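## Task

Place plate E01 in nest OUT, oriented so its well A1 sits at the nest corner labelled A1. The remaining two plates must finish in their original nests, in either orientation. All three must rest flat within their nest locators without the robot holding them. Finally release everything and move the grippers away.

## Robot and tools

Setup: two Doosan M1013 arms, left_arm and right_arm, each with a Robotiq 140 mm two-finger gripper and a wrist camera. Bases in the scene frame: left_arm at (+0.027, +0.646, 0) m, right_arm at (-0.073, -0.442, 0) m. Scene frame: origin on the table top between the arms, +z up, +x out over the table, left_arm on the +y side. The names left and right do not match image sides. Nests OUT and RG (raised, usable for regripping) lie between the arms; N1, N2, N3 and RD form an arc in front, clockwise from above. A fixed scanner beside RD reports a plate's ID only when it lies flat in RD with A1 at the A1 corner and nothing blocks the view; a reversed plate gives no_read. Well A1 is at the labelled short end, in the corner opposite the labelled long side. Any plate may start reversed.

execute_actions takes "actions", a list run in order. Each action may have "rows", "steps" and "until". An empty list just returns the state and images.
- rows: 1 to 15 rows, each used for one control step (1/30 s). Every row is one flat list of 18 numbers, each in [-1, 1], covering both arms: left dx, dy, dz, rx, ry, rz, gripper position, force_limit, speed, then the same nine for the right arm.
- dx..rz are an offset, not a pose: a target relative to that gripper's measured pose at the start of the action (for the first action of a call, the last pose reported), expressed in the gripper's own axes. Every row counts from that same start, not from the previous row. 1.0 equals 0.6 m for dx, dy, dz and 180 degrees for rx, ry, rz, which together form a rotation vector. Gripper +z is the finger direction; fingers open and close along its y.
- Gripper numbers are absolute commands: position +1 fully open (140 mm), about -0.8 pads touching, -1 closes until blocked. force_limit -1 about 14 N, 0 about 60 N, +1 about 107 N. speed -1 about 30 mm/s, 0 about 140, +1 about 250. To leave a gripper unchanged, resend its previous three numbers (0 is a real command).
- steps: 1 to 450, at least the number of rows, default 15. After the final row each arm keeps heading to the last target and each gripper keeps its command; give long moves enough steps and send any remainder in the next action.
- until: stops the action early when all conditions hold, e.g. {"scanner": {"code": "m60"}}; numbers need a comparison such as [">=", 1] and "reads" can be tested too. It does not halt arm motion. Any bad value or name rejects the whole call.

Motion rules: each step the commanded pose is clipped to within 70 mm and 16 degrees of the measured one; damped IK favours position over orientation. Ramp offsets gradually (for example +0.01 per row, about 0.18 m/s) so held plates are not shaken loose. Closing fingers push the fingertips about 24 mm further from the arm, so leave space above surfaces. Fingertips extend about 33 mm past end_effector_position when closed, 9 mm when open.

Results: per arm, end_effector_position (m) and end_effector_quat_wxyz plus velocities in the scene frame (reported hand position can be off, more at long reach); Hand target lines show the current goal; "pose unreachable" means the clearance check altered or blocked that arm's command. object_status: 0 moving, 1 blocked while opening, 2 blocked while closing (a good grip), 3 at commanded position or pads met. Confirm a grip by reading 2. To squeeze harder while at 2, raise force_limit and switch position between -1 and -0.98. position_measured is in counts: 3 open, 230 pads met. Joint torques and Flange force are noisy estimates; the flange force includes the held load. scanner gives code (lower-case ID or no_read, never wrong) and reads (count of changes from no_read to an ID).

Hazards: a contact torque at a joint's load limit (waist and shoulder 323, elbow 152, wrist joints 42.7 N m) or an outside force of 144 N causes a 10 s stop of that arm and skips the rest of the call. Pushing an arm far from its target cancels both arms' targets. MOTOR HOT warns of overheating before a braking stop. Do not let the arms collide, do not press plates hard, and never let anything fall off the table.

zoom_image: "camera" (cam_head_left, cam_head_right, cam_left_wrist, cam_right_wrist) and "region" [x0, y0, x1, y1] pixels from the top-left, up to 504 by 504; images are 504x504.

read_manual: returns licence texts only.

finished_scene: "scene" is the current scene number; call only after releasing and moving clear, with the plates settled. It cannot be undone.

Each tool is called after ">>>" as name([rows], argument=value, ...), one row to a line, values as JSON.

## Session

>>> execute_actions(actions=[])

Scene clock: 0.00 s.
left_arm: end_effector_position=(+0.2696, +0.7712, +0.2549) position_measured=3 object_status=3 end_effector_quat_wxyz=(-0.102, +0.089, +0.988, -0.069) end_effector_velocity=(+0.000, +0.000, +0.000) end_effector_angular_velocity=(+0.001, -0.000, -0.000) | right_arm: end_effector_position=(+0.4544, -0.2763, +0.2153) position_measured=3 object_status=3 end_effector_quat_wxyz=(-0.232, -0.170, +0.619, +0.731) end_effector_velocity=(-0.000, -0.000, -0.000) end_effector_angular_velocity=(+0.001, -0.001, -0.000)
Joint positions: left_arm=[ 0.211 -0.296  2.172 -0.029  1.511 -1.002] | right_arm=[-0.06   0.71   1.847  0.973  2.127  3.663]
Joint velocities: left_arm=[-0.     0.    -0.001  0.001  0.    -0.   ] | right_arm=[-0.     0.     0.     0.     0.    -0.001]
Joint torques (N m, as the joint torque sensors report them, + toward a larger angle): no reading
Flange force (N, the push that the arm receives, along the gripper's own x y z axes): no reading
Hand target (left_arm): +0.270, +0.771, +0.255; -0.102, +0.089, +0.988, -0.069
Hand target (right_arm): +0.454, -0.276, +0.215; -0.232, -0.170, +0.619, +0.731
scanner: code=no_read reads=0
camera_calibration (this result's frames):
cam_left_wrist: T_world_to_cam=[[0.125294, 0.972174, -0.197939, -0.72193], [0.985076, -0.0981726, 0.141375, -0.217809], [0.118009, -0.212698, -0.969966, 0.557318], [0, 0, 0, 1]] pos_world=[0.239244, 0.798999, 0.428474]
cam_right_wrist: T_world_to_cam=[[0.0781896, -0.106316, 0.991253, -0.27319], [0.987735, 0.143052, -0.0625692, -0.386667], [-0.135149, 0.983988, 0.116197, 0.492485], [0, 0, 0, 1]] pos_world=[0.469844, -0.45833, 0.189382]

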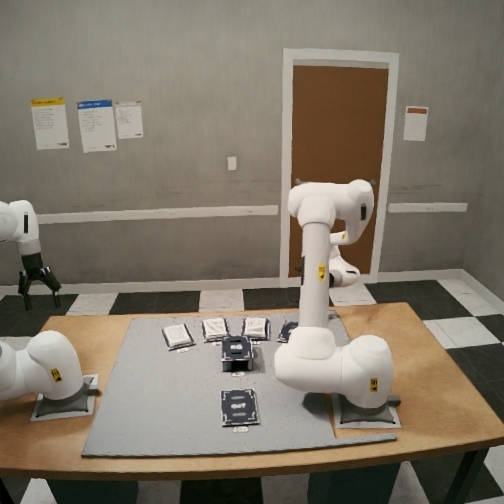

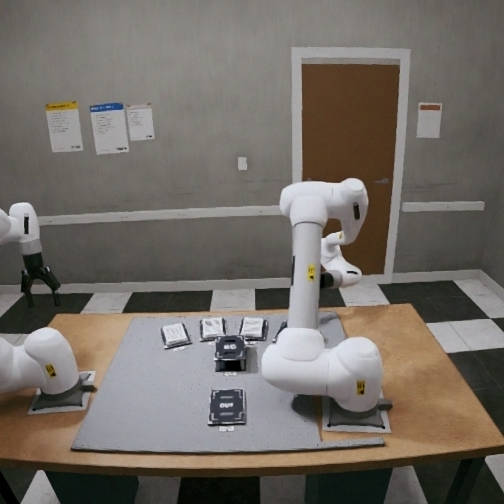

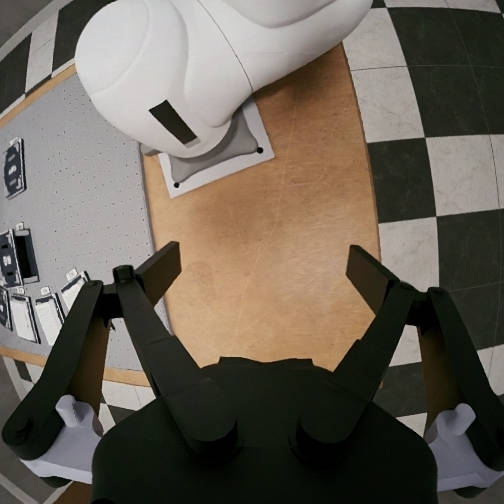

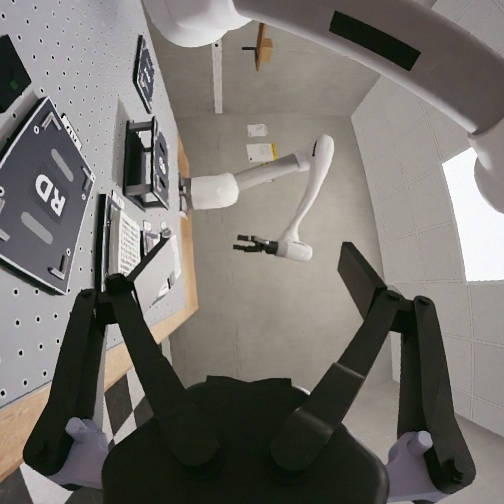

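>>> zoom_image(camera="cam_right_wrist", region=[90, 185, 190, 295])

>>> zoom_image(camera="cam_left_wrist", region=[0, 260, 100, 360])

>>> zoom_image(camera="cam_head_left", region=[150, 305, 320, 435])

Region (90, 185, 190, 295) of cam_right_wrist's 504x504 image, scaled by 4.582, with more detail than that image has; it fills the left 458 columns of this view, and the rest is white.

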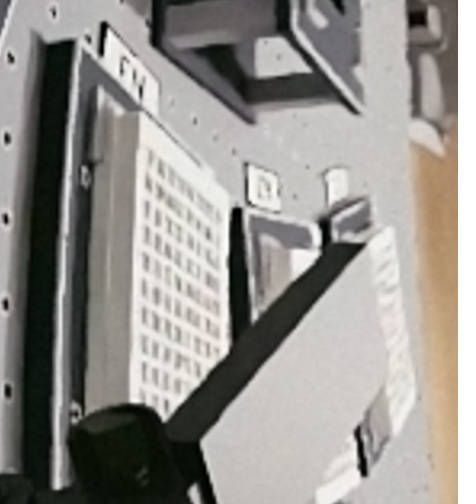

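Region (0, 260, 100, 360) of cam_left_wrist's 504x504 image, scaled by 5.040, with more detail than that image has.

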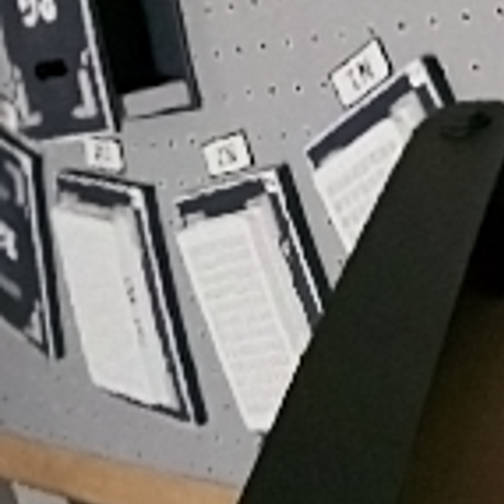

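Region (150, 305, 320, 435) of cam_head_left's 504x504 image, scaled by 2.965, with more detail than that image has; it fills the top 385 rows of this view, and the rest is white.

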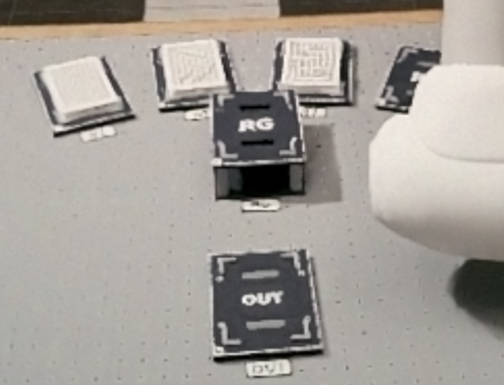

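>>> execute_actions([
  {"rows":[[0,0,0,0,0,0,1,0,0,0,0,0,0.008,0.035,-0.03,0.45,0,0],[0,0,0,0,0,0,1,0,0,0,0,0,0.016,0.07,-0.059,0.45,0,0],[0,0,0,0,0,0,1,0,0,0,0,0,0.156,0.698,-0.589,0.45,0,0],[0,0,0,0,0,0,1,0,0,0,0,0,0.156,0.698,-0.589,0.45,0,0],[0,0,0,0,0,0,1,0,0,0,0,0,0.156,0.698,-0.589,0.45,0,0],[0,0,0,0,0,0,1,0,0,0,0,0,0.156,0.698,-0.589,0.45,0,0],[0,0,0,0,0,0,1,0,0,0,0,0,0.156,0.698,-0.589,0.45,0,0],[0,0,0,0,0,0,1,0,0,0,0,0,0.156,0.698,-0.589,0.45,0,0],[0,0,0,0,0,0,1,0,0,-0.01,-0.004,0.025,0.156,0.698,-0.589,0.45,0,0],[0,0,0,0,0,0,1,0,0,-0.02,-0.008,0.05,0.156,0.698,-0.589,0.45,0,0],[0,0,0,0,0,0,1,0,0,-0.03,-0.012,0.075,0.156,0.698,-0.589,0.45,0,0],[0,0,0,0,0,0,1,0,0,-0.04,-0.016,0.1,0.156,0.698,-0.589,0.45,0,0],[0,0,0,0,0,0,1,0,0,-0.05,-0.02,0.125,0.156,0.698,-0.589,0.45,0,0],[0,0,0,0,0,0,1,0,0,-0.06,-0.024,0.15,0.156,0.698,-0.589,0.45,0,0],[0,0,0,0,0,0,1,0,0,-0.228,-0.093,0.563,0.156,0.698,-0.589,0.45,0,0]],"steps":60},
])

Scene clock: 3.93 s.
left_arm: end_effector_position=(+0.2696, +0.7712, +0.2549) position_measured=3 object_status=3 end_effector_quat_wxyz=(-0.102, +0.089, +0.988, -0.069) end_effector_velocity=(-0.000, +0.000, -0.000) end_effector_angular_velocity=(-0.000, +0.001, -0.000) | right_arm: end_effector_position=(+0.3797, +0.0847, +0.2139) position_measured=72 object_status=3 end_effector_quat_wxyz=(+0.001, +0.996, +0.086, -0.001) end_effector_velocity=(+0.002, +0.000, -0.003) end_effector_angular_velocity=(+0.028, -0.031, +0.002)
Joint positions: left_arm=[ 0.211 -0.296  2.172 -0.029  1.511 -1.002] | right_arm=[0.953 0.283 1.657 0.001 1.205 2.209]
Joint velocities: left_arm=[ 0. -0.  0.  0.  0.  0.] | right_arm=[ 0.    -0.017  0.028 -0.003 -0.052 -0.   ]
Joint torques (N m, as the joint torque sensors report them, + toward a larger angle): left_arm=[ -2.95 -10.65 -38.21   3.84   0.82   0.03] | right_arm=[ -5.56 -62.   -37.06   3.82  -0.48   0.53]
Flange force (N, the push that the arm receives, along the gripper's own x y z axes): left_arm=[1.1 9.8 -1.2] | right_arm=[-3.1 -5.7 -6.1]
Hand target (left_arm): +0.270, +0.771, +0.255; -0.102, +0.089, +0.988, -0.069
Hand target (right_arm): +0.380, +0.085, +0.214; +0.000, +0.996, +0.087, -0.000
Off the commanded pose (left_arm): 0.000 m, 0 deg.
Off the commanded pose (right_arm): 0.001 m, 0 deg.
scanner: code=no_read reads=0
camera_calibration (this result's frames):
cam_left_wrist: T_world_to_cam=[[0.125294, 0.972174, -0.197938, -0.721931], [0.985076, -0.0981722, 0.141375, -0.21781], [0.118009, -0.212698, -0.969966, 0.557317], [0, 0, 0, 1]] pos_world=[0.239244, 0.798999, 0.428474]
cam_right_wrist: T_world_to_cam=[[0.203031, -0.978162, -0.0444767, 0.0204775], [-0.882514, -0.202478, 0.424466, 0.270575], [-0.424202, -0.0469282, -0.904351, 0.542655], [0, 0, 0, 1]] pos_world=[0.464824, 0.100282, 0.376812]

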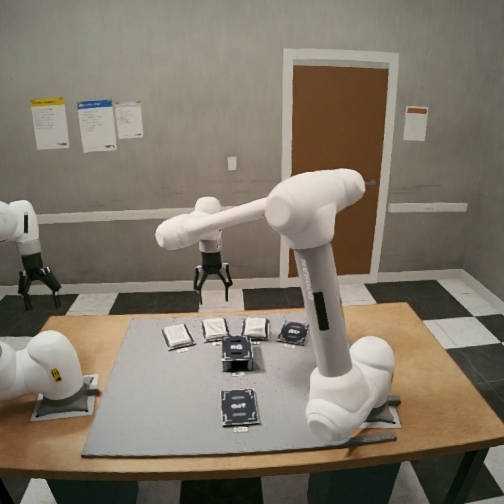

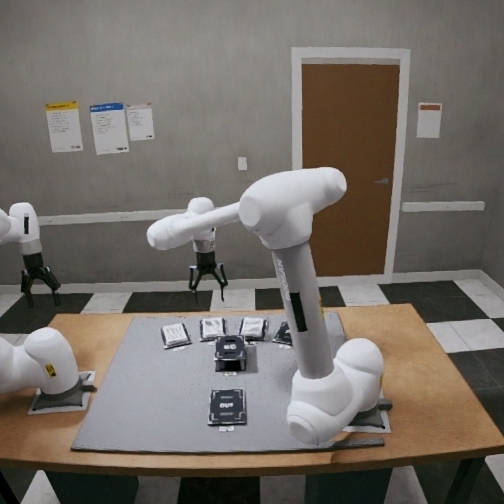

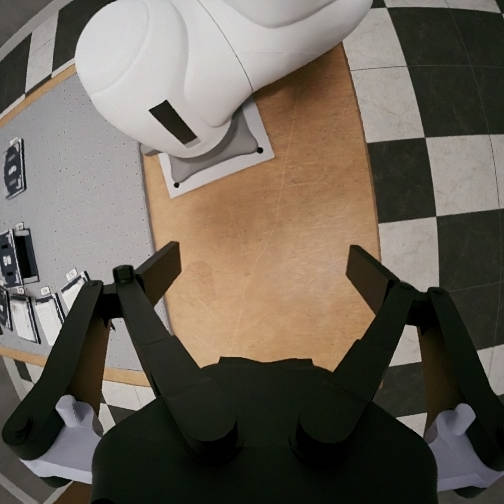

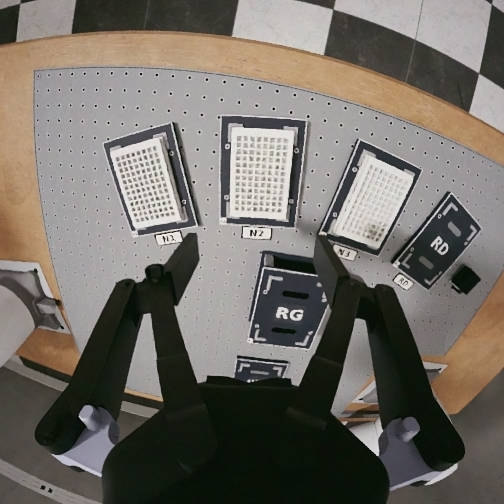

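>>> execute_actions([
  {"rows":[[0,0,0,0,0,0,1,0,0,0,0,0.03,0,0,0,0.45,0,0],[0,0,0,0,0,0,1,0,0,0.01,0,0.07,0,0,0,0.45,0,0],[0,0,0,0,0,0,1,0,0,0.02,0,0.225,-0.001,0.001,0,0.45,0,0]],"steps":22},
])

>>> zoom_image(camera="cam_right_wrist", region=[340, 160, 460, 290])

>>> zoom_image(camera="cam_right_wrist", region=[60, 150, 190, 290])

Scene clock: 5.00 s.
left_arm: end_effector_position=(+0.2696, +0.7712, +0.2549) position_measured=3 object_status=3 end_effector_quat_wxyz=(-0.102, +0.089, +0.988, -0.069) end_effector_velocity=(+0.001, +0.000, +0.001) end_effector_angular_velocity=(+0.000, -0.002, +0.000) | right_arm: end_effector_position=(+0.3914, +0.0866, +0.0789) position_measured=72 object_status=3 end_effector_quat_wxyz=(+0.002, +0.996, +0.086, +0.000) end_effector_velocity=(+0.000, +0.001, +0.000) end_effector_angular_velocity=(+0.000, -0.000, -0.001)
Joint positions: left_arm=[ 0.211 -0.296  2.172 -0.029  1.511 -1.002] | right_arm=[ 0.945  0.397  1.767 -0.005  0.979  2.204]
Joint velocities: left_arm=[ 0.    -0.    -0.001 -0.001 -0.001  0.   ] | right_arm=[ 0.     0.001 -0.002 -0.     0.001  0.001]
Joint torques (N m, as the joint torque sensors report them, + toward a larger angle): left_arm=[ -2.42 -11.02 -38.27   3.94   0.78   0.2 ] | right_arm=[ -1.2  -70.88 -32.43   3.56   0.06   0.06]
Flange force (N, the push that the arm receives, along the gripper's own x y z axes): left_arm=[-0.6 8.4 -1.4] | right_arm=[-1.7 -0.9 -4.9]
Hand target (left_arm): +0.270, +0.771, +0.255; -0.102, +0.089, +0.988, -0.069
Hand target (right_arm): +0.391, +0.087, +0.079; +0.002, +0.996, +0.086, +0.000
Off the commanded pose (left_arm): 0.000 m, 0 deg.
Off the commanded pose (right_arm): 0.000 m, 0 deg.
scanner: code=no_read reads=0
camera_calibration (this result's frames):
cam_left_wrist: T_world_to_cam=[[0.125294, 0.972174, -0.197939, -0.721931], [0.985076, -0.0981723, 0.141375, -0.21781], [0.118009, -0.212698, -0.969966, 0.557317], [0, 0, 0, 1]] pos_world=[0.239244, 0.798999, 0.428474]
cam_right_wrist: T_world_to_cam=[[0.202939, -0.978326, -0.0411557, 0.0137075], [-0.884146, -0.201143, 0.421696, 0.33938], [-0.420835, -0.0491911, -0.905803, 0.424655], [0, 0, 0, 1]] pos_world=[0.475989, 0.102563, 0.242103]

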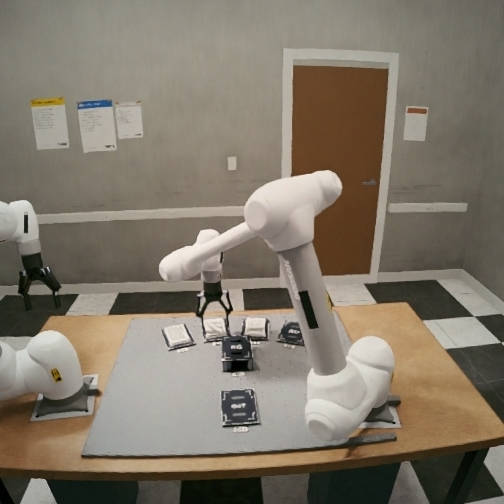

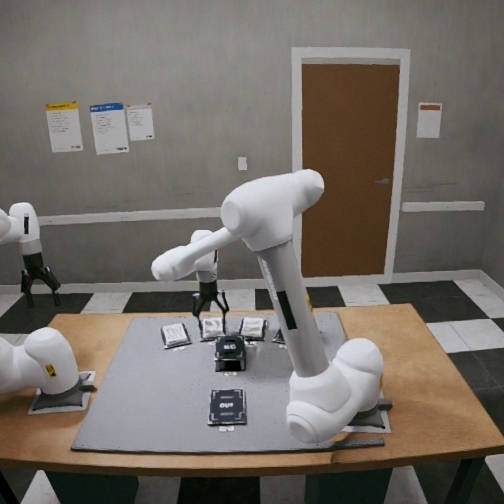

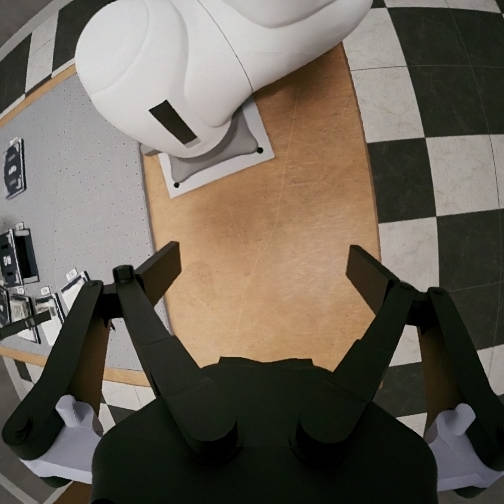

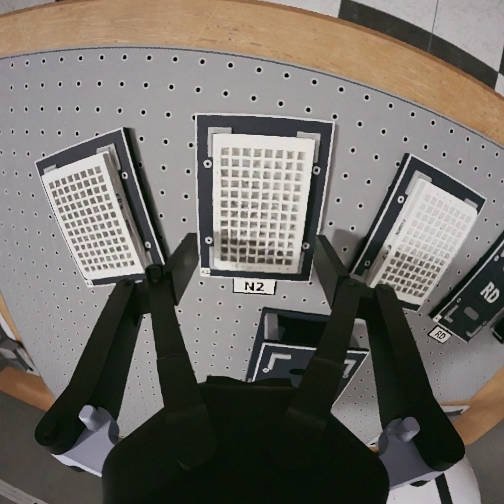

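Region (340, 160, 460, 290) of cam_right_wrist's 504x504 image, scaled by 3.877, with more detail than that image has; it fills the left 465 columns of this view, and the rest is white.

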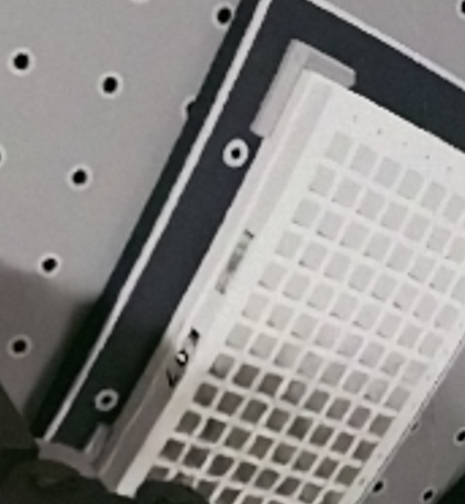

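Region (60, 150, 190, 290) of cam_right_wrist's 504x504 image, scaled by 3.600, with more detail than that image has; it fills the left 468 columns of this view, and the rest is white.

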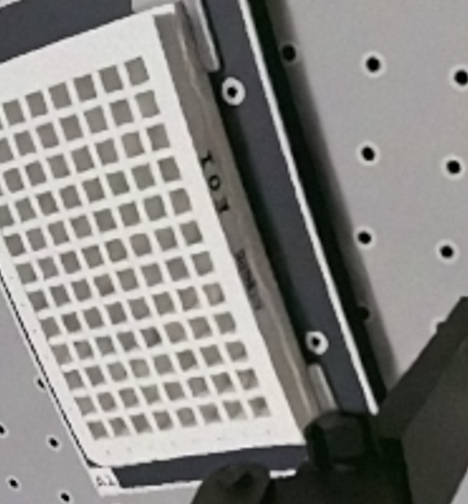

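>>> zoom_image(camera="cam_right_wrist", region=[100, 180, 145, 225])

>>> zoom_image(camera="cam_right_wrist", region=[365, 230, 410, 275])

>>> zoom_image(camera="cam_right_wrist", region=[20, 120, 200, 300])

Region (100, 180, 145, 225) of cam_right_wrist's 504x504 image, scaled by 11.200, with more detail than that image has.

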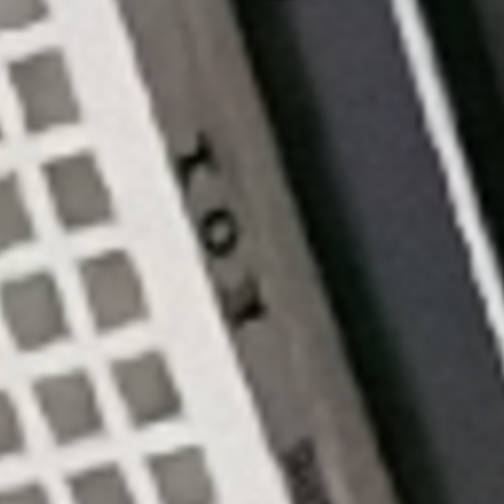

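Region (365, 230, 410, 275) of cam_right_wrist's 504x504 image, scaled by 11.200, with more detail than that image has.

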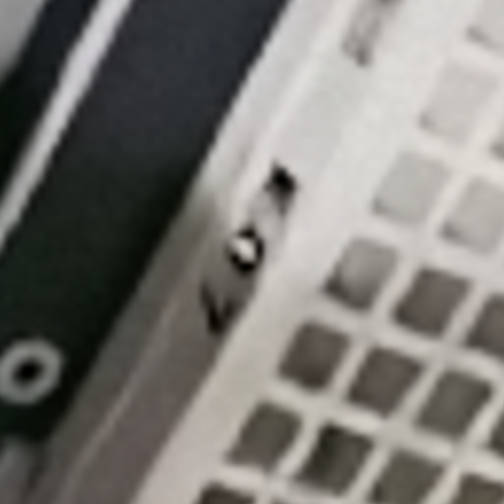

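Region (20, 120, 200, 300) of cam_right_wrist's 504x504 image, scaled by 2.800, with more detail than that image has.

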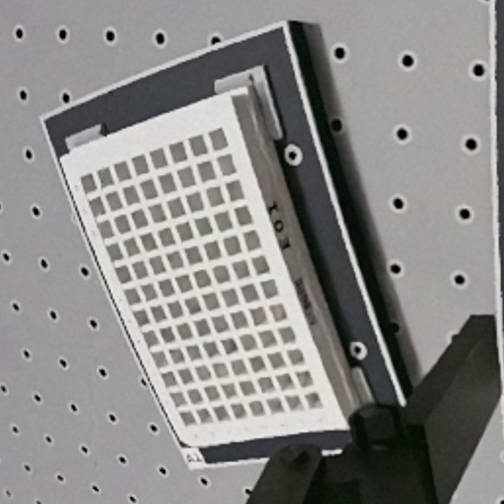

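>>> execute_actions([
  {"rows":[[0,0,0,0,0,0,1,0,0,0.002,-0.02,0,0,0,-0.004,0.45,0,0],[0,0,0,0,0,0,1,0,0,0.004,-0.05,0,0.001,0,-0.01,0.45,0,0],[0,0,0,0,0,0,1,0,0,0.008,-0.09,0,0.002,0,-0.018,0.45,0,0],[0,0,0,0,0,0,1,0,0,0.024,-0.279,0.011,0.005,0,-0.056,0.45,0,0]],"steps":24},
])

>>> zoom_image(camera="cam_right_wrist", region=[150, 120, 360, 330])

Scene clock: 7.00 s.
left_arm: end_effector_position=(+0.2696, +0.7712, +0.2549) position_measured=3 object_status=3 end_effector_quat_wxyz=(-0.102, +0.089, +0.988, -0.069) end_effector_velocity=(-0.000, +0.000, -0.000) end_effector_angular_velocity=(+0.000, -0.000, +0.001) | right_arm: end_effector_position=(+0.3765, +0.2538, +0.0716) position_measured=72 object_status=3 end_effector_quat_wxyz=(-0.005, +0.985, +0.174, -0.000) end_effector_velocity=(-0.000, +0.000, -0.000) end_effector_angular_velocity=(-0.000, +0.000, +0.001)
Joint positions: left_arm=[ 0.211 -0.296  2.172 -0.029  1.511 -1.002] | right_arm=[1.094 0.572 1.503 0.01  1.06  2.17 ]
Joint velocities: left_arm=[ 0.001  0.     0.001 -0.    -0.001  0.   ] | right_arm=[ 0.     0.001 -0.    -0.    -0.    -0.   ]
Joint torques (N m, as the joint torque sensors report them, + toward a larger angle): left_arm=[ -1.82 -11.41 -38.57   3.87   0.85   0.12] | right_arm=[ -5.08 -89.3  -33.3    3.91  -0.06  -0.28]
Flange force (N, the push that the arm receives, along the gripper's own x y z axes): left_arm=[-1.6 7.7 -0.2] | right_arm=[-1.3 -7.2 -4.9]
Hand target (left_arm): +0.270, +0.771, +0.255; -0.102, +0.089, +0.988, -0.069
Hand target (right_arm): +0.377, +0.254, +0.072; -0.005, +0.985, +0.174, -0.000
Off the commanded pose (left_arm): 0.000 m, 0 deg.
Off the commanded pose (right_arm): 0.000 m, 0 deg.
scanner: code=no_read reads=0
camera_calibration (this result's frames):
cam_left_wrist: T_world_to_cam=[[0.125294, 0.972174, -0.197939, -0.721931], [0.985076, -0.0981724, 0.141376, -0.21781], [0.11801, -0.212698, -0.969966, 0.557317], [0, 0, 0, 1]] pos_world=[0.239244, 0.798999, 0.428474]
cam_right_wrist: T_world_to_cam=[[0.370895, -0.92695, -0.0565713, 0.10485], [-0.833219, -0.359054, 0.420508, 0.383887], [-0.410102, -0.108828, -0.905524, 0.431092], [0, 0, 0, 1]] pos_world=[0.457765, 0.281941, 0.234868]

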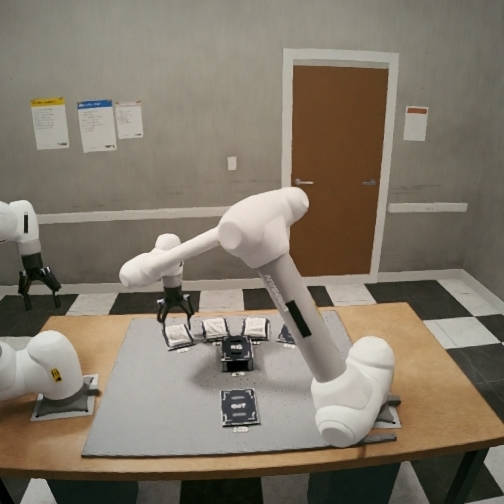

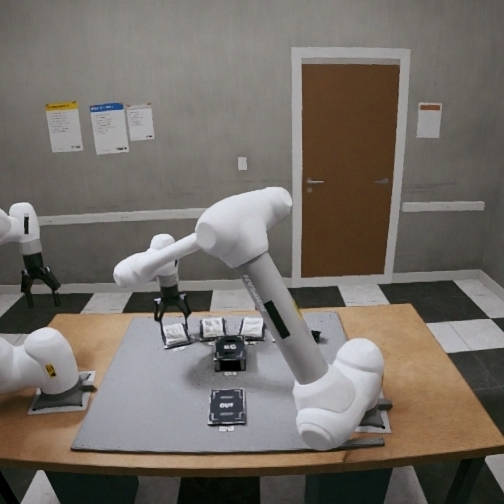

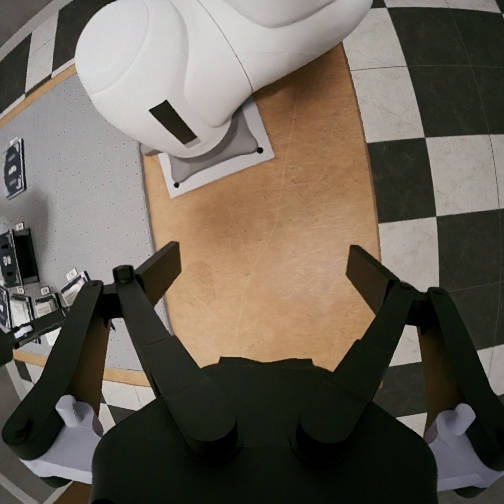

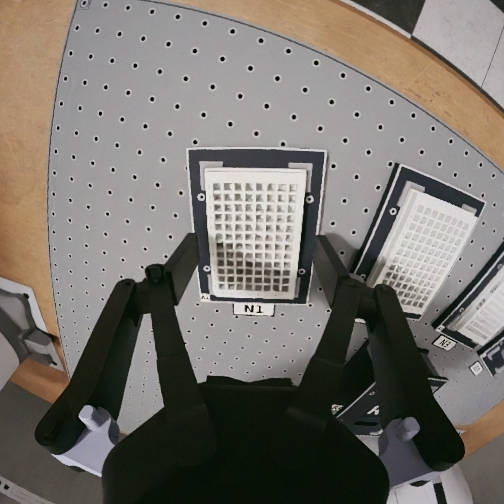

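Region (150, 120, 360, 330) of cam_right_wrist's 504x504 image, scaled by 2.400, with more detail than that image has.

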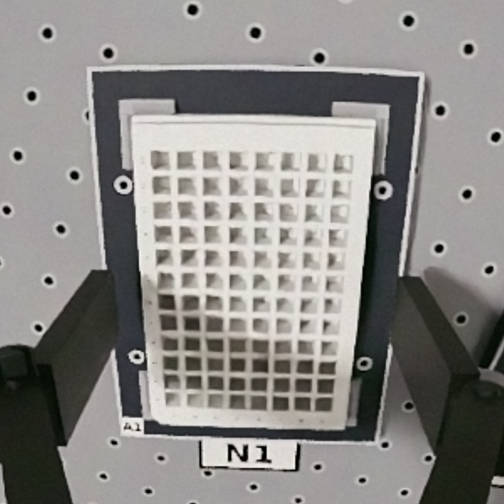

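>>> execute_actions([
  {"rows":[[0,0,0,0,0,0,1,0,0,0.002,-0.0005,0.004,0,0,-0.003,0.45,0,0],[0,0,0,0,0,0,1,0,0,0.003,-0.001,0.01,0,0,-0.005,0.45,0,0],[0,0,0,0,0,0,1,0,0,0.003,-0.001,0.02,0,0,-0.005,0.45,0,0]],"steps":12},
  {"rows":[[0,0,0,0,0,0,1,0,0,0,0,0,0,0,0,-1,-0.2,-0.7]],"steps":18},
])

>>> zoom_image(camera="cam_right_wrist", region=[150, 120, 360, 330])

Scene clock: 8.40 s.
left_arm: end_effector_position=(+0.2696, +0.7712, +0.2549) position_measured=3 object_status=3 end_effector_quat_wxyz=(-0.102, +0.089, +0.988, -0.069) end_effector_velocity=(-0.000, -0.000, -0.001) end_effector_angular_velocity=(-0.001, -0.000, -0.000) | right_arm: end_effector_position=(+0.3780, +0.2552, +0.0598) position_measured=109 object_status=2 end_effector_quat_wxyz=(-0.006, +0.983, +0.181, -0.000) end_effector_velocity=(-0.000, -0.000, -0.000) end_effector_angular_velocity=(-0.001, +0.000, +0.001)
Joint positions: left_arm=[ 0.211 -0.296  2.172 -0.029  1.511 -1.002] | right_arm=[1.094 0.584 1.507 0.01  1.044 2.153]
Joint velocities: left_arm=[ 0.001 -0.     0.001 -0.001 -0.001  0.001] | right_arm=[ 0.     0.     0.001  0.     0.    -0.001]
Joint torques (N m, as the joint torque sensors report them, + toward a larger angle): left_arm=[ -3.11 -10.74 -38.28   3.75   0.75   0.1 ] | right_arm=[-18.12 -59.77 -13.36  -2.79   2.33  -0.12]
Flange force (N, the push that the arm receives, along the gripper's own x y z axes): left_arm=[1.3 10.3 -1.1] | right_arm=[-7.9 -21.8 -38.7]
Flange force at the end of the 1st action (N, along the gripper's axes at the end of the call): left_arm=[0.4 10.6 -1.3] | right_arm=[1.4 -3.3 -3.4]
Hand target (left_arm): +0.270, +0.771, +0.255; -0.102, +0.089, +0.988, -0.069
Hand target (right_arm): +0.378, +0.255, +0.060; -0.005, +0.983, +0.181, -0.000
Off the commanded pose (left_arm): 0.000 m, 0 deg.
Off the commanded pose (right_arm): 0.000 m, 0 deg.
scanner: code=no_read reads=0
camera_calibration (this result's frames):
cam_left_wrist: T_world_to_cam=[[0.125294, 0.972174, -0.197939, -0.72193], [0.985076, -0.0981723, 0.141375, -0.21781], [0.118009, -0.212698, -0.969966, 0.557318], [0, 0, 0, 1]] pos_world=[0.239244, 0.798999, 0.428474]
cam_right_wrist: T_world_to_cam=[[0.385362, -0.92102, -0.0567331, 0.0979699], [-0.827597, -0.372158, 0.420216, 0.391885], [-0.408141, -0.114983, -0.905649, 0.421926], [0, 0, 0, 1]] pos_world=[0.458774, 0.28459, 0.222998]

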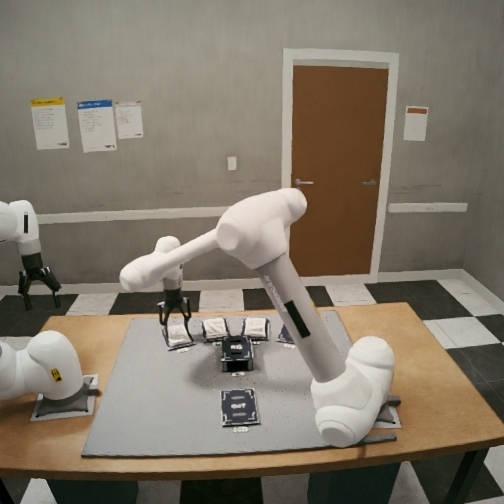

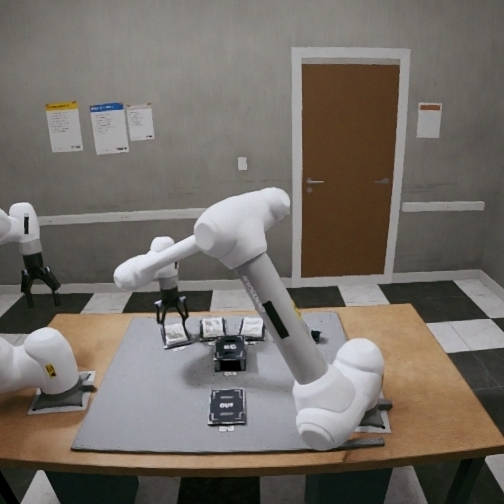

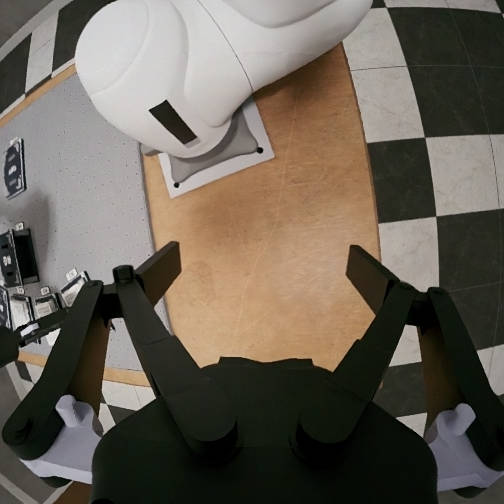

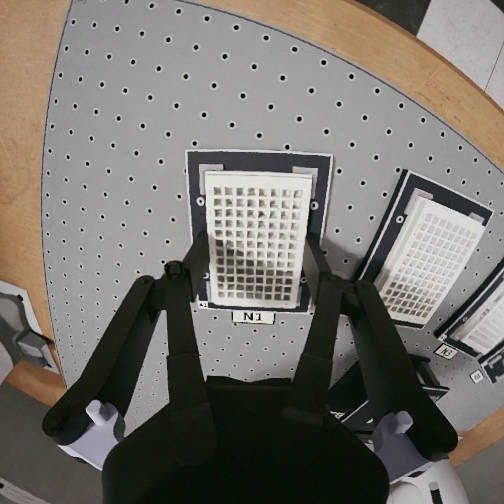

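Region (150, 120, 360, 330) of cam_right_wrist's 504x504 image, scaled by 2.400, with more detail than that image has.

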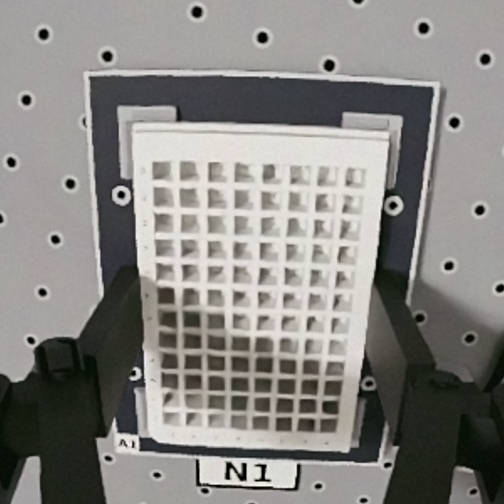

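>>> execute_actions([
  {"rows":[[0,0,0,0,0,0,1,0,0,0,-0.001,-0.001,0,0,0,-1,-0.2,-0.7],[0,0,0,0,0,0,1,0,0,0,-0.0017,-0.002,0,0,0,-1,-0.2,-0.7],[0,0,0,0,0,0,1,0,0,0,-0.0017,-0.004,0,0,0,-1,-0.2,-0.7],[0,0,0,0,0,0,1,0,0,0,-0.0017,-0.007,0,0,0,-1,-0.2,-0.7],[0,0,0,0,0,0,1,0,0,0,-0.0017,-0.012,0,0,0,-1,-0.2,-0.7],[0,0,0,0,0,0,1,0,0,0,-0.0017,-0.02,0,0,0,-1,-0.2,-0.7],[0,0,0,0,0,0,1,0,0,0,-0.0017,-0.035,0,0,0,-1,-0.2,-0.7],[0,0,0,0,0,0,1,0,0,0,-0.0017,-0.055,0,0,0,-1,-0.2,-0.7],[0,0,0,0,0,0,1,0,0,0,-0.0017,-0.08,0,0,0,-1,-0.2,-0.7],[0,0,0,0,0,0,1,0,0,0,-0.0017,-0.105,0,0,0,-1,-0.2,-0.7],[0,0,0,0,0,0,1,0,0,0,-0.0017,-0.13,0,0,0,-1,-0.2,-0.7],[0,0,0,0,0,0,1,0,0,0,-0.0017,-0.155,0,0,0,-1,-0.2,-0.7],[0,0,0,0,0,0,1,0,0,0,-0.0017,-0.18,0,0,0,-1,-0.2,-0.7],[0,0,0,0,0,0,1,0,0,0,-0.0017,-0.2,0,0,0,-1,-0.2,-0.7],[0,0,0,0,0,0,1,0,0,0,-0.0017,-0.217,0,0,0,-1,-0.2,-0.7]],"steps":24},
  {"rows":[[0,0,0,0,0,0,1,0,0,-0.008,0.001,0,0,0,0.001,-1,-0.2,-0.7],[0,0,0,0,0,0,1,0,0,-0.024,0.004,0,0,0,0.003,-1,-0.2,-0.7],[0,0,0,0,0,0,1,0,0,-0.048,0.008,0,0,0,0.006,-1,-0.2,-0.7],[0,0,0,0,0,0,1,0,0,-0.08,0.014,0,0,0,0.01,-1,-0.2,-0.7],[0,0,0,0,0,0,1,0,0,-0.115,0.02,0,0,0,0.016,-1,-0.2,-0.7],[0,0,0,0,0,0,1,0,0,-0.15,0.025,0,0,0,0.023,-1,-0.2,-0.7],[0,0,0,0,0,0,1,0,0,-0.19,0.032,0,0,0,0.031,-1,-0.2,-0.7],[0,0,0,0,0,0,1,0,0,-0.23,0.039,0,0,0,0.04,-1,-0.2,-0.7],[0,0,0,0,0,0,1,0,0,-0.27,0.046,0,0,0,0.049,-1,-0.2,-0.7],[0,0,0,0,0,0,1,0,0,-0.31,0.053,0,0,0,0.058,-1,-0.2,-0.7],[0,0,0,0,0,0,1,0,0,-0.35,0.059,0,0,0,0.067,-1,-0.2,-0.7],[0,0,0,0,0,0,1,0,0,-0.39,0.066,0,0,0,0.076,-1,-0.2,-0.7],[0,0,0,0,0,0,1,0,0,-0.43,0.073,0,0,0,0.085,-1,-0.2,-0.7],[0,0,0,0,0,0,1,0,0,-0.47,0.08,0,0,0,0.093,-1,-0.2,-0.7],[0,0,0,0,0,0,1,0,0,-0.8375,0.142,0,0,0,0.099,-1,-0.2,-0.7]],"steps":48},
])

Scene clock: 11.80 s.
left_arm: end_effector_position=(+0.2696, +0.7712, +0.2549) position_measured=3 object_status=3 end_effector_quat_wxyz=(-0.102, +0.089, +0.988, -0.069) end_effector_velocity=(-0.000, +0.000, -0.000) end_effector_angular_velocity=(+0.000, -0.001, +0.002) | right_arm: end_effector_position=(-0.0606, -0.0053, +0.1871) position_measured=110 object_status=2 end_effector_quat_wxyz=(-0.005, +1.000, +0.027, -0.001) end_effector_velocity=(-0.001, -0.001, -0.000) end_effector_angular_velocity=(-0.001, -0.001, +0.001)
Joint positions: left_arm=[ 0.211 -0.296  2.172 -0.029  1.511 -1.002] | right_arm=[ 1.603 -0.11   2.143  0.004  1.099  2.977]
Joint velocities: left_arm=[ 0.002 -0.     0.001 -0.    -0.002 -0.001] | right_arm=[ 0.002 -0.001  0.001 -0.001  0.001  0.001]
Joint torques (N m, as the joint torque sensors report them, + toward a larger angle): left_arm=[ -2.56 -10.88 -38.1    3.9    0.71   0.23] | right_arm=[ -3.12 -21.01 -34.46   3.64  -0.21   0.24]
Flange force (N, the push that the arm receives, along the gripper's own x y z axes): left_arm=[-0.2 8.7 -1.3] | right_arm=[-6.8 3.2 -7.8]
Flange force at the end of the 1st action (N, along the gripper's axes at the end of the call): left_arm=[0.6 10.7 -2.5] | right_arm=[-1.4 -1.4 -5.8]
Hand target (left_arm): +0.270, +0.771, +0.255; -0.102, +0.089, +0.988, -0.069
Hand target (right_arm): -0.061, -0.005, +0.187; -0.005, +1.000, +0.027, -0.001
Off the commanded pose (left_arm): 0.000 m, 0 deg.
Off the commanded pose (right_arm): 0.002 m, 0 deg.
scanner: code=no_read reads=0
camera_calibration (this result's frames):
cam_left_wrist: T_world_to_cam=[[0.125294, 0.972174, -0.197939, -0.72193], [0.985076, -0.0981725, 0.141375, -0.21781], [0.118009, -0.212698, -0.969966, 0.557318], [0, 0, 0, 1]] pos_world=[0.239244, 0.798999, 0.428474]
cam_right_wrist: T_world_to_cam=[[0.084862, -0.994831, -0.0557668, 0.0154989], [-0.900395, -0.100535, 0.423297, -0.12516], [-0.426716, 0.0142903, -0.904273, 0.327622], [0, 0, 0, 1]] pos_world=[0.0257928, -0.00184594, 0.350103]

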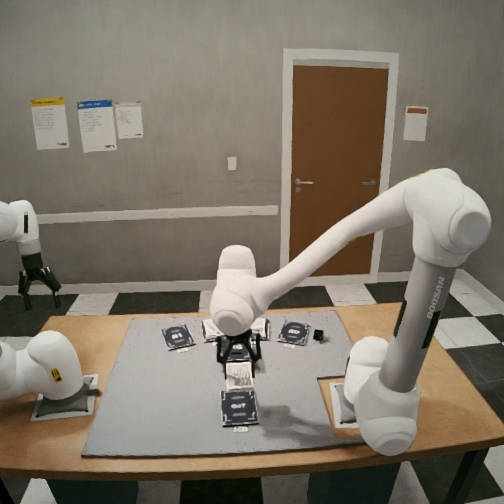

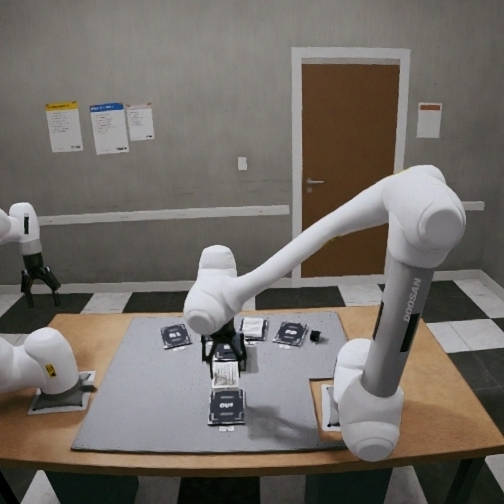

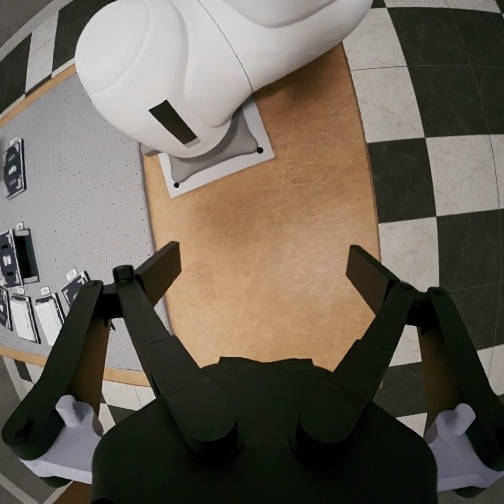

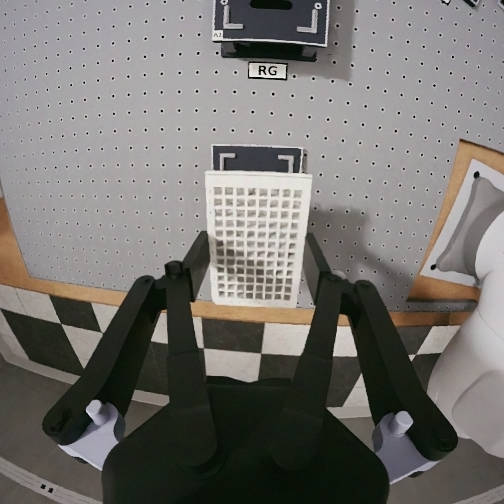

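Descend to z≈0.072 with a small correction.

>>> execute_actions([
  {"rows":[[0,0,0,0,0,0,1,0,0,0,0,0.005,0,0,0,-1,-0.2,-0.7],[0,0,0,0,0,0,1,0,0,0,0,0.015,0,0,0,-1,-0.2,-0.7],[0,0,0,0,0,0,1,0,0,0.001,0,0.03,0,0,0,-1,-0.2,-0.7],[0,0,0,0,0,0,1,0,0,0.002,-0.001,0.05,0,0,0,-1,-0.2,-0.7],[0,0,0,0,0,0,1,0,0,0.003,-0.002,0.07,0,0,0,-1,-0.2,-0.7],[0,0,0,0,0,0,1,0,0,0.004,-0.002,0.09,0,0,0,-1,-0.2,-0.7],[0,0,0,0,0,0,1,0,0,0.005,-0.003,0.11,0,0,0,-1,-0.2,-0.7],[0,0,0,0,0,0,1,0,0,0.005,-0.004,0.13,0,0,0,-1,-0.2,-0.7],[0,0,0,0,0,0,1,0,0,0.006,-0.005,0.15,0,0,0,-1,-0.2,-0.7],[0,0,0,0,0,0,1,0,0,0.006,-0.005,0.17,0,0,0,-1,-0.2,-0.7],[0,0,0,0,0,0,1,0,0,0.006,-0.005,0.183,0,0,0,-1,-0.2,-0.7],[0,0,0,0,0,0,1,0,0,0.006,-0.005,0.192,0,0,0,-1,-0.2,-0.7]],"steps":21},
])

>>> zoom_image(camera="cam_right_wrist", region=[150, 120, 360, 330])

Scene clock: 13.10 s.
left_arm: end_effector_position=(+0.2696, +0.7712, +0.2549) position_measured=3 object_status=3 end_effector_quat_wxyz=(-0.102, +0.089, +0.988, -0.069) end_effector_velocity=(+0.000, -0.000, -0.000) end_effector_angular_velocity=(+0.000, -0.001, +0.000) | right_arm: end_effector_position=(-0.0572, -0.0008, +0.0722) position_measured=110 object_status=2 end_effector_quat_wxyz=(-0.005, +1.000, +0.027, -0.001) end_effector_velocity=(+0.000, +0.001, -0.003) end_effector_angular_velocity=(-0.000, +0.000, +0.001)
Joint positions: left_arm=[ 0.211 -0.296  2.172 -0.029  1.511 -1.002] | right_arm=[1.597 0.025 2.263 0.005 0.843 2.969]
Joint velocities: left_arm=[-0.001 -0.     0.    -0.    -0.001 -0.001] | right_arm=[-0.     0.005  0.001  0.    -0.007 -0.001]
Joint torques (N m, as the joint torque sensors report them, + toward a larger angle): left_arm=[ -2.46 -10.79 -38.46   3.87   0.67   0.14] | right_arm=[ -3.25 -32.92 -28.89   2.75  -0.96   0.15]
Flange force (N, the push that the arm receives, along the gripper's own x y z axes): left_arm=[0.3 8.3 -0.9] | right_arm=[-7.1 -2.7 -7.0]
Hand target (left_arm): +0.270, +0.771, +0.255; -0.102, +0.089, +0.988, -0.069
Hand target (right_arm): -0.057, -0.001, +0.072; -0.005, +1.000, +0.027, -0.001
Off the commanded pose (left_arm): 0.000 m, 0 deg.
Off the commanded pose (right_arm): 0.000 m, 0 deg.
scanner: code=no_read reads=0
camera_calibration (this result's frames):
cam_left_wrist: T_world_to_cam=[[0.125294, 0.972174, -0.197939, -0.72193], [0.985076, -0.0981725, 0.141375, -0.217809], [0.118009, -0.212698, -0.969966, 0.557317], [0, 0, 0, 1]] pos_world=[0.239244, 0.798999, 0.428474]
cam_right_wrist: T_world_to_cam=[[0.0845143, -0.994855, -0.0558598, 0.0132615], [-0.900517, -0.100257, 0.423105, -0.0729964], [-0.426528, 0.0145443, -0.904357, 0.225067], [0, 0, 0, 1]] pos_world=[0.0291422, 0.00260147, 0.235167]

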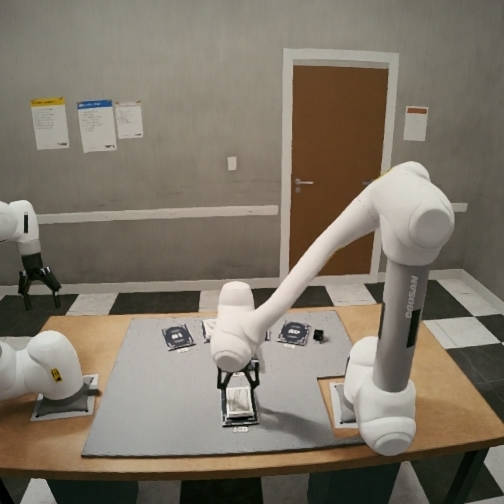

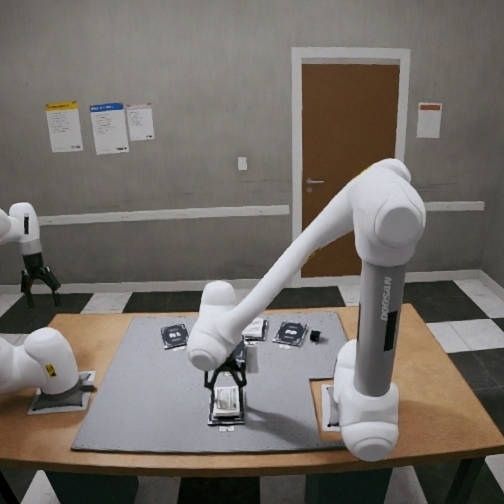

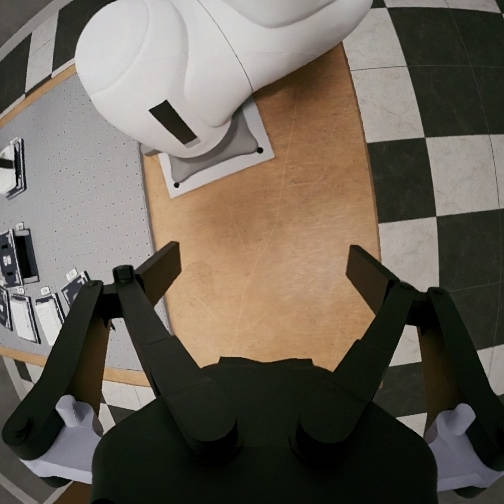

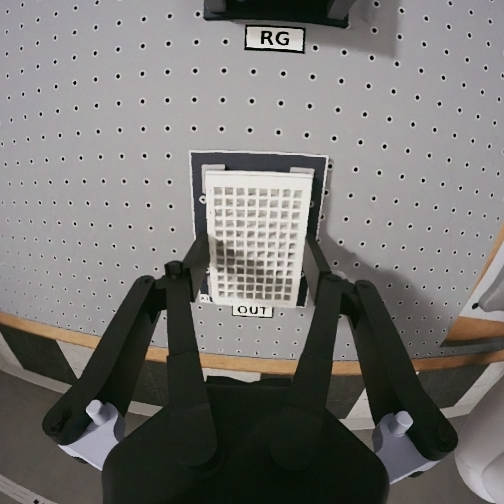

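Region (150, 120, 360, 330) of cam_right_wrist's 504x504 image, scaled by 2.400, with more detail than that image has.

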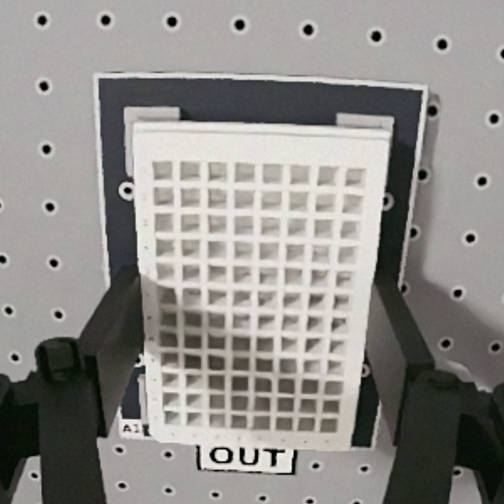

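>>> execute_actions([
  {"rows":[[0,0,0,0,0,0,1,0,0,-0.0015,-0.001,0.002,0,0,0.0005,-1,-0.2,-0.7],[0,0,0,0,0,0,1,0,0,-0.0027,-0.0017,0.005,0,0,0.001,-1,-0.2,-0.7],[0,0,0,0,0,0,1,0,0,-0.0027,-0.0017,0.008,0,0,0.001,-1,-0.2,-0.7]],"steps":11},
])

>>> zoom_image(camera="cam_right_wrist", region=[150, 120, 360, 330])

Scene clock: 14.10 s.
left_arm: end_effector_position=(+0.2696, +0.7712, +0.2549) position_measured=3 object_status=3 end_effector_quat_wxyz=(-0.102, +0.089, +0.988, -0.069) end_effector_velocity=(-0.000, +0.000, +0.000) end_effector_angular_velocity=(-0.000, +0.001, +0.001) | right_arm: end_effector_position=(-0.0589, +0.0002, +0.0674) position_measured=110 object_status=2 end_effector_quat_wxyz=(-0.005, +1.000, +0.025, -0.001) end_effector_velocity=(-0.000, -0.000, -0.001) end_effector_angular_velocity=(-0.001, +0.000, +0.000)
Joint positions: left_arm=[ 0.211 -0.296  2.172 -0.029  1.511 -1.002] | right_arm=[1.601 0.033 2.266 0.005 0.832 2.976]
Joint velocities: left_arm=[ 0.001  0.    -0.     0.     0.001 -0.   ] | right_arm=[ 0.     0.001  0.001  0.    -0.    -0.   ]
Joint torques (N m, as the joint torque sensors report them, + toward a larger angle): left_arm=[ -3.48 -10.95 -38.22   3.75   0.8    0.12] | right_arm=[ -2.37 -31.05 -29.52   2.96  -0.08  -0.02]
Flange force (N, the push that the arm receives, along the gripper's own x y z axes): left_arm=[1.5 11.4 -1.3] | right_arm=[-5.6 2.1 -6.7]
Hand target (left_arm): +0.270, +0.771, +0.255; -0.102, +0.089, +0.988, -0.069
Hand target (right_arm): -0.059, +0.000, +0.067; -0.005, +1.000, +0.025, -0.001
Off the commanded pose (left_arm): 0.000 m, 0 deg.
Off the commanded pose (right_arm): 0.000 m, 0 deg.
scanner: code=no_read reads=0
camera_calibration (this result's frames):
cam_left_wrist: T_world_to_cam=[[0.125294, 0.972174, -0.197939, -0.72193], [0.985076, -0.0981725, 0.141375, -0.217809], [0.118009, -0.212698, -0.969966, 0.557318], [0, 0, 0, 1]] pos_world=[0.239244, 0.798999, 0.428474]
cam_right_wrist: T_world_to_cam=[[0.0813409, -0.995119, -0.0558745, 0.0139338], [-0.900802, -0.0973916, 0.423168, -0.0724249], [-0.426544, 0.015911, -0.904327, 0.220025], [0, 0, 0, 1]] pos_world=[0.0274767, 0.00331136, 0.230401]

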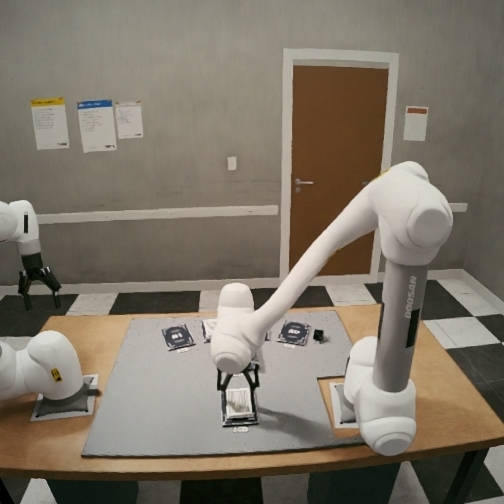

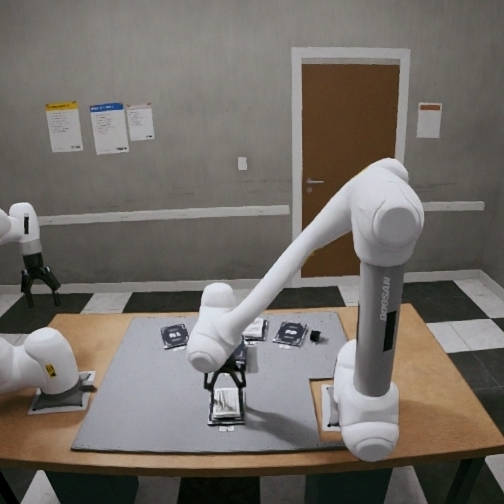

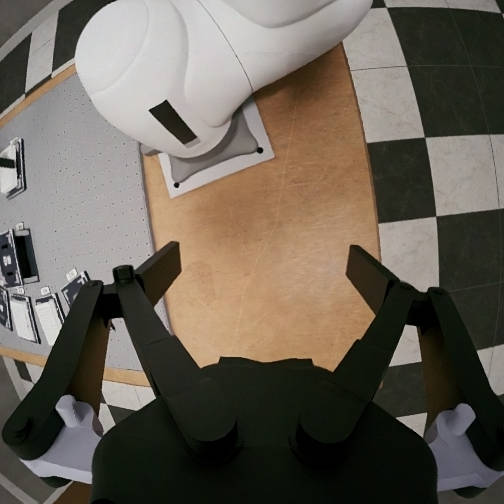

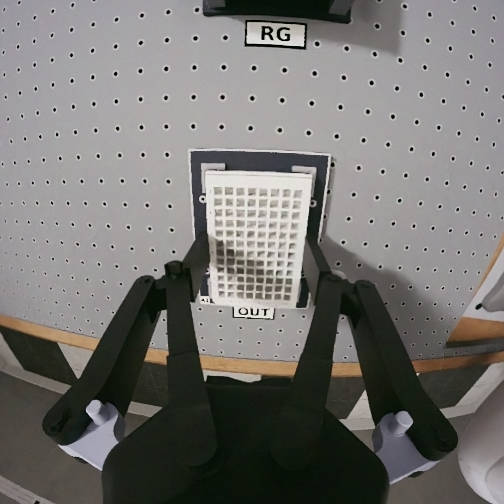

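Region (150, 120, 360, 330) of cam_right_wrist's 504x504 image, scaled by 2.400, with more detail than that image has.

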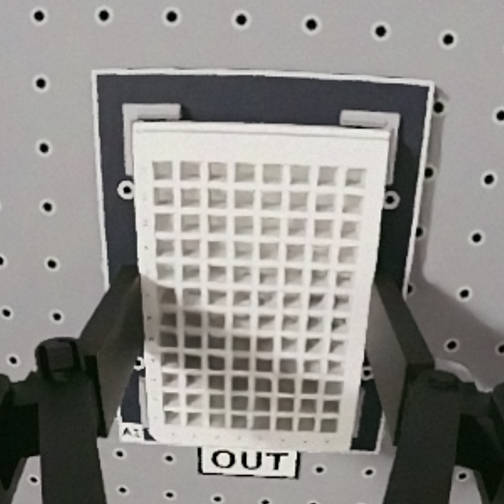

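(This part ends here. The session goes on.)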